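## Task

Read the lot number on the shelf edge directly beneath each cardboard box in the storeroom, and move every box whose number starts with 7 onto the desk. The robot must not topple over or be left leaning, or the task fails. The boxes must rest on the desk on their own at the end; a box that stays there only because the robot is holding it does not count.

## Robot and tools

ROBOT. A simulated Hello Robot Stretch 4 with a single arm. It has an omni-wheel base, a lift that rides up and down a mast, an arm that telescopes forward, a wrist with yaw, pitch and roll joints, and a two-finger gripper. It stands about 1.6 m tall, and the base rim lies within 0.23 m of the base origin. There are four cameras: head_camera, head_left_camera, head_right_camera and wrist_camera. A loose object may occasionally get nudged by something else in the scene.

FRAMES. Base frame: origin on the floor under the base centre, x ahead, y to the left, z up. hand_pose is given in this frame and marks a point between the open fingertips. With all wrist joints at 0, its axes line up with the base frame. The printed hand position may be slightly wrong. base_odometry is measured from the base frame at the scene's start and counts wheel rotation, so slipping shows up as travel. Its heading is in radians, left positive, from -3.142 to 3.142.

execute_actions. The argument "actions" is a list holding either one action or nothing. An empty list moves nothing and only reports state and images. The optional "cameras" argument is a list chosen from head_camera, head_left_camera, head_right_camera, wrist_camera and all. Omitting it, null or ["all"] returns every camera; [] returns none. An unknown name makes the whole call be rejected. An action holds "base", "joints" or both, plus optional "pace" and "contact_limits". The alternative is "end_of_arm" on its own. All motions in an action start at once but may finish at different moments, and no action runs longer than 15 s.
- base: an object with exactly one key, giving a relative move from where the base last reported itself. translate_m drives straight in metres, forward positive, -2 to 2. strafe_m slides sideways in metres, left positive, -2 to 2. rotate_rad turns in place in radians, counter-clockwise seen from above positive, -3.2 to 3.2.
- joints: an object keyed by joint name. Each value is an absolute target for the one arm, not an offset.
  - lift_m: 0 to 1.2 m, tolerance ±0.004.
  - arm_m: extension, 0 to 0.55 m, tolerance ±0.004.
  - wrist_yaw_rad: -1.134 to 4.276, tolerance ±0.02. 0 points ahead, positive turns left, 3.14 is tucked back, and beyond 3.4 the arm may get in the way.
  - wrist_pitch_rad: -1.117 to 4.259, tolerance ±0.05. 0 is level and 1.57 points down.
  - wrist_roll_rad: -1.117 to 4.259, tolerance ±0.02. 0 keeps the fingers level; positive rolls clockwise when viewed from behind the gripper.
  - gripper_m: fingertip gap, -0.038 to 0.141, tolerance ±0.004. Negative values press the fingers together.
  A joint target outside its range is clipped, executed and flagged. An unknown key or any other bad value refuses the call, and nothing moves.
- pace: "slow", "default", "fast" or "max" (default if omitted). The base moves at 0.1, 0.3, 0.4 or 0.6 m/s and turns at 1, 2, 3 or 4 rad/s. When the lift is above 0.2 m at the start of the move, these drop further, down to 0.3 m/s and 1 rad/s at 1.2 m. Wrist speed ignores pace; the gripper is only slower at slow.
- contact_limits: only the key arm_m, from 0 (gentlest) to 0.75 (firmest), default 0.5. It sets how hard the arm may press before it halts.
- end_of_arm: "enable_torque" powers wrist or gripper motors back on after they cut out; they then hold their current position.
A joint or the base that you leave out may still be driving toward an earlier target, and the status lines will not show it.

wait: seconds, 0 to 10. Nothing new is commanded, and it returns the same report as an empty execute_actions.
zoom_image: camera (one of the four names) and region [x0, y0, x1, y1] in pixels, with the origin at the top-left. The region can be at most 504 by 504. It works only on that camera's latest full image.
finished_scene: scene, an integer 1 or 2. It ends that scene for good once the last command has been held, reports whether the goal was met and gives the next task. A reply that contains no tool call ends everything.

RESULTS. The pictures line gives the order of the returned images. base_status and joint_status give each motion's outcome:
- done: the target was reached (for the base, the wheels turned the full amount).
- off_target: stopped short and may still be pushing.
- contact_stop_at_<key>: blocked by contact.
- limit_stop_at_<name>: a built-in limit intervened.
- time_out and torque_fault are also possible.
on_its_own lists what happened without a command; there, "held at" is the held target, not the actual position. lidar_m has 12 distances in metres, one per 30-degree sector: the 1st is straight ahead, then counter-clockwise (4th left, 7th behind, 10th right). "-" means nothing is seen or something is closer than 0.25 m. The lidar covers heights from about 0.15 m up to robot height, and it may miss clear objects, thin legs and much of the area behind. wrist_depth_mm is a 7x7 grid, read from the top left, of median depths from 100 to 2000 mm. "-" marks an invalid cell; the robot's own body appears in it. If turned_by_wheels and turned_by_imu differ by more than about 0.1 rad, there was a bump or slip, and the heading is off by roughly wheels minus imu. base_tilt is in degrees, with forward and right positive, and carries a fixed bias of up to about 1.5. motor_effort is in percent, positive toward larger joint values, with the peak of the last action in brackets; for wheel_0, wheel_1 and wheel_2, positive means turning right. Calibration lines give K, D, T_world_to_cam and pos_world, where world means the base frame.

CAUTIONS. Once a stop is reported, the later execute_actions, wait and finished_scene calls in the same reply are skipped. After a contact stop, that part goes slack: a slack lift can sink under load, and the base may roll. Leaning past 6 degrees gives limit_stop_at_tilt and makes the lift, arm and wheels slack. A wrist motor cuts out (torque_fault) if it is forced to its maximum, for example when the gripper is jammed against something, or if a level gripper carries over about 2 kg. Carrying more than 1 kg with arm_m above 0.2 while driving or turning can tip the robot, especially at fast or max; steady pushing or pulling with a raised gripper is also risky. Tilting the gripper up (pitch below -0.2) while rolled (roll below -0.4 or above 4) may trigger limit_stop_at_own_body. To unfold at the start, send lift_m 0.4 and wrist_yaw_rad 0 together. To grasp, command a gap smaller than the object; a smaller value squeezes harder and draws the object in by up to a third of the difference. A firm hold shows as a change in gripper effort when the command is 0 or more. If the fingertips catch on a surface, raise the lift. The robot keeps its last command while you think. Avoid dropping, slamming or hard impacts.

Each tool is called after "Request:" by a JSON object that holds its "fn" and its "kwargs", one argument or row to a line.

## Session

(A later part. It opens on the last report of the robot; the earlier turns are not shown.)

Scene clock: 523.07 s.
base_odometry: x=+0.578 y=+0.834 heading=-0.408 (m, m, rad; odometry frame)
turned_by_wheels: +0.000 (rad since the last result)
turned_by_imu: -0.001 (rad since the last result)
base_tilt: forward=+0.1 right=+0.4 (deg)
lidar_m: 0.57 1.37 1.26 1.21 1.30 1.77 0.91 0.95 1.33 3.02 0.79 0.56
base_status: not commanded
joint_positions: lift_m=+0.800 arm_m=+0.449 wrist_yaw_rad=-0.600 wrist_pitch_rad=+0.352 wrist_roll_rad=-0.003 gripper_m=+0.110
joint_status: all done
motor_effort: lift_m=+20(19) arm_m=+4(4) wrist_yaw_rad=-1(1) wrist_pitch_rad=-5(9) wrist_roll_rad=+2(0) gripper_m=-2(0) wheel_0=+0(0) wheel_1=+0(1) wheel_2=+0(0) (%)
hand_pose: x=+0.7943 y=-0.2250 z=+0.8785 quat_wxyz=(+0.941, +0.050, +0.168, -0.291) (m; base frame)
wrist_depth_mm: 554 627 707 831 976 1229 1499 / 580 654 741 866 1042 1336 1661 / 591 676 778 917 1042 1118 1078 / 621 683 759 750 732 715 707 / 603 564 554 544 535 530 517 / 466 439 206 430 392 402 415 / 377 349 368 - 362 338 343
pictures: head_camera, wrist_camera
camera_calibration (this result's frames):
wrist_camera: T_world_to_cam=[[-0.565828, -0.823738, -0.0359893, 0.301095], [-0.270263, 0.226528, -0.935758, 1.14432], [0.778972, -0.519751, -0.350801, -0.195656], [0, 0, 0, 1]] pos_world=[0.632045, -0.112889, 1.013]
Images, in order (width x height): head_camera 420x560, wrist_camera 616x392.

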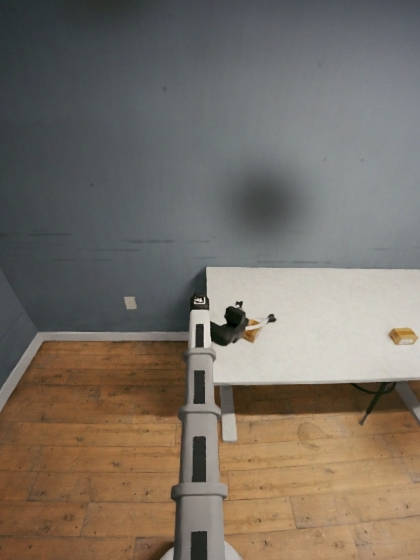

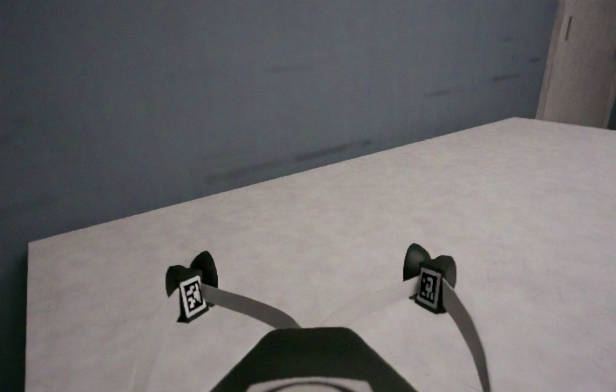

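Boxes 733 and 747 are both on the desk and clear of the gripper. The other ten labels (224, 273, 242, 322, 222, 344, 223, 372, 333, 374) don't start with 7, so I'm ending scene 2.

Request:
{"fn": "finished_scene", "kwargs": {
  "scene": 2
}}

The scene is finished: the task was done.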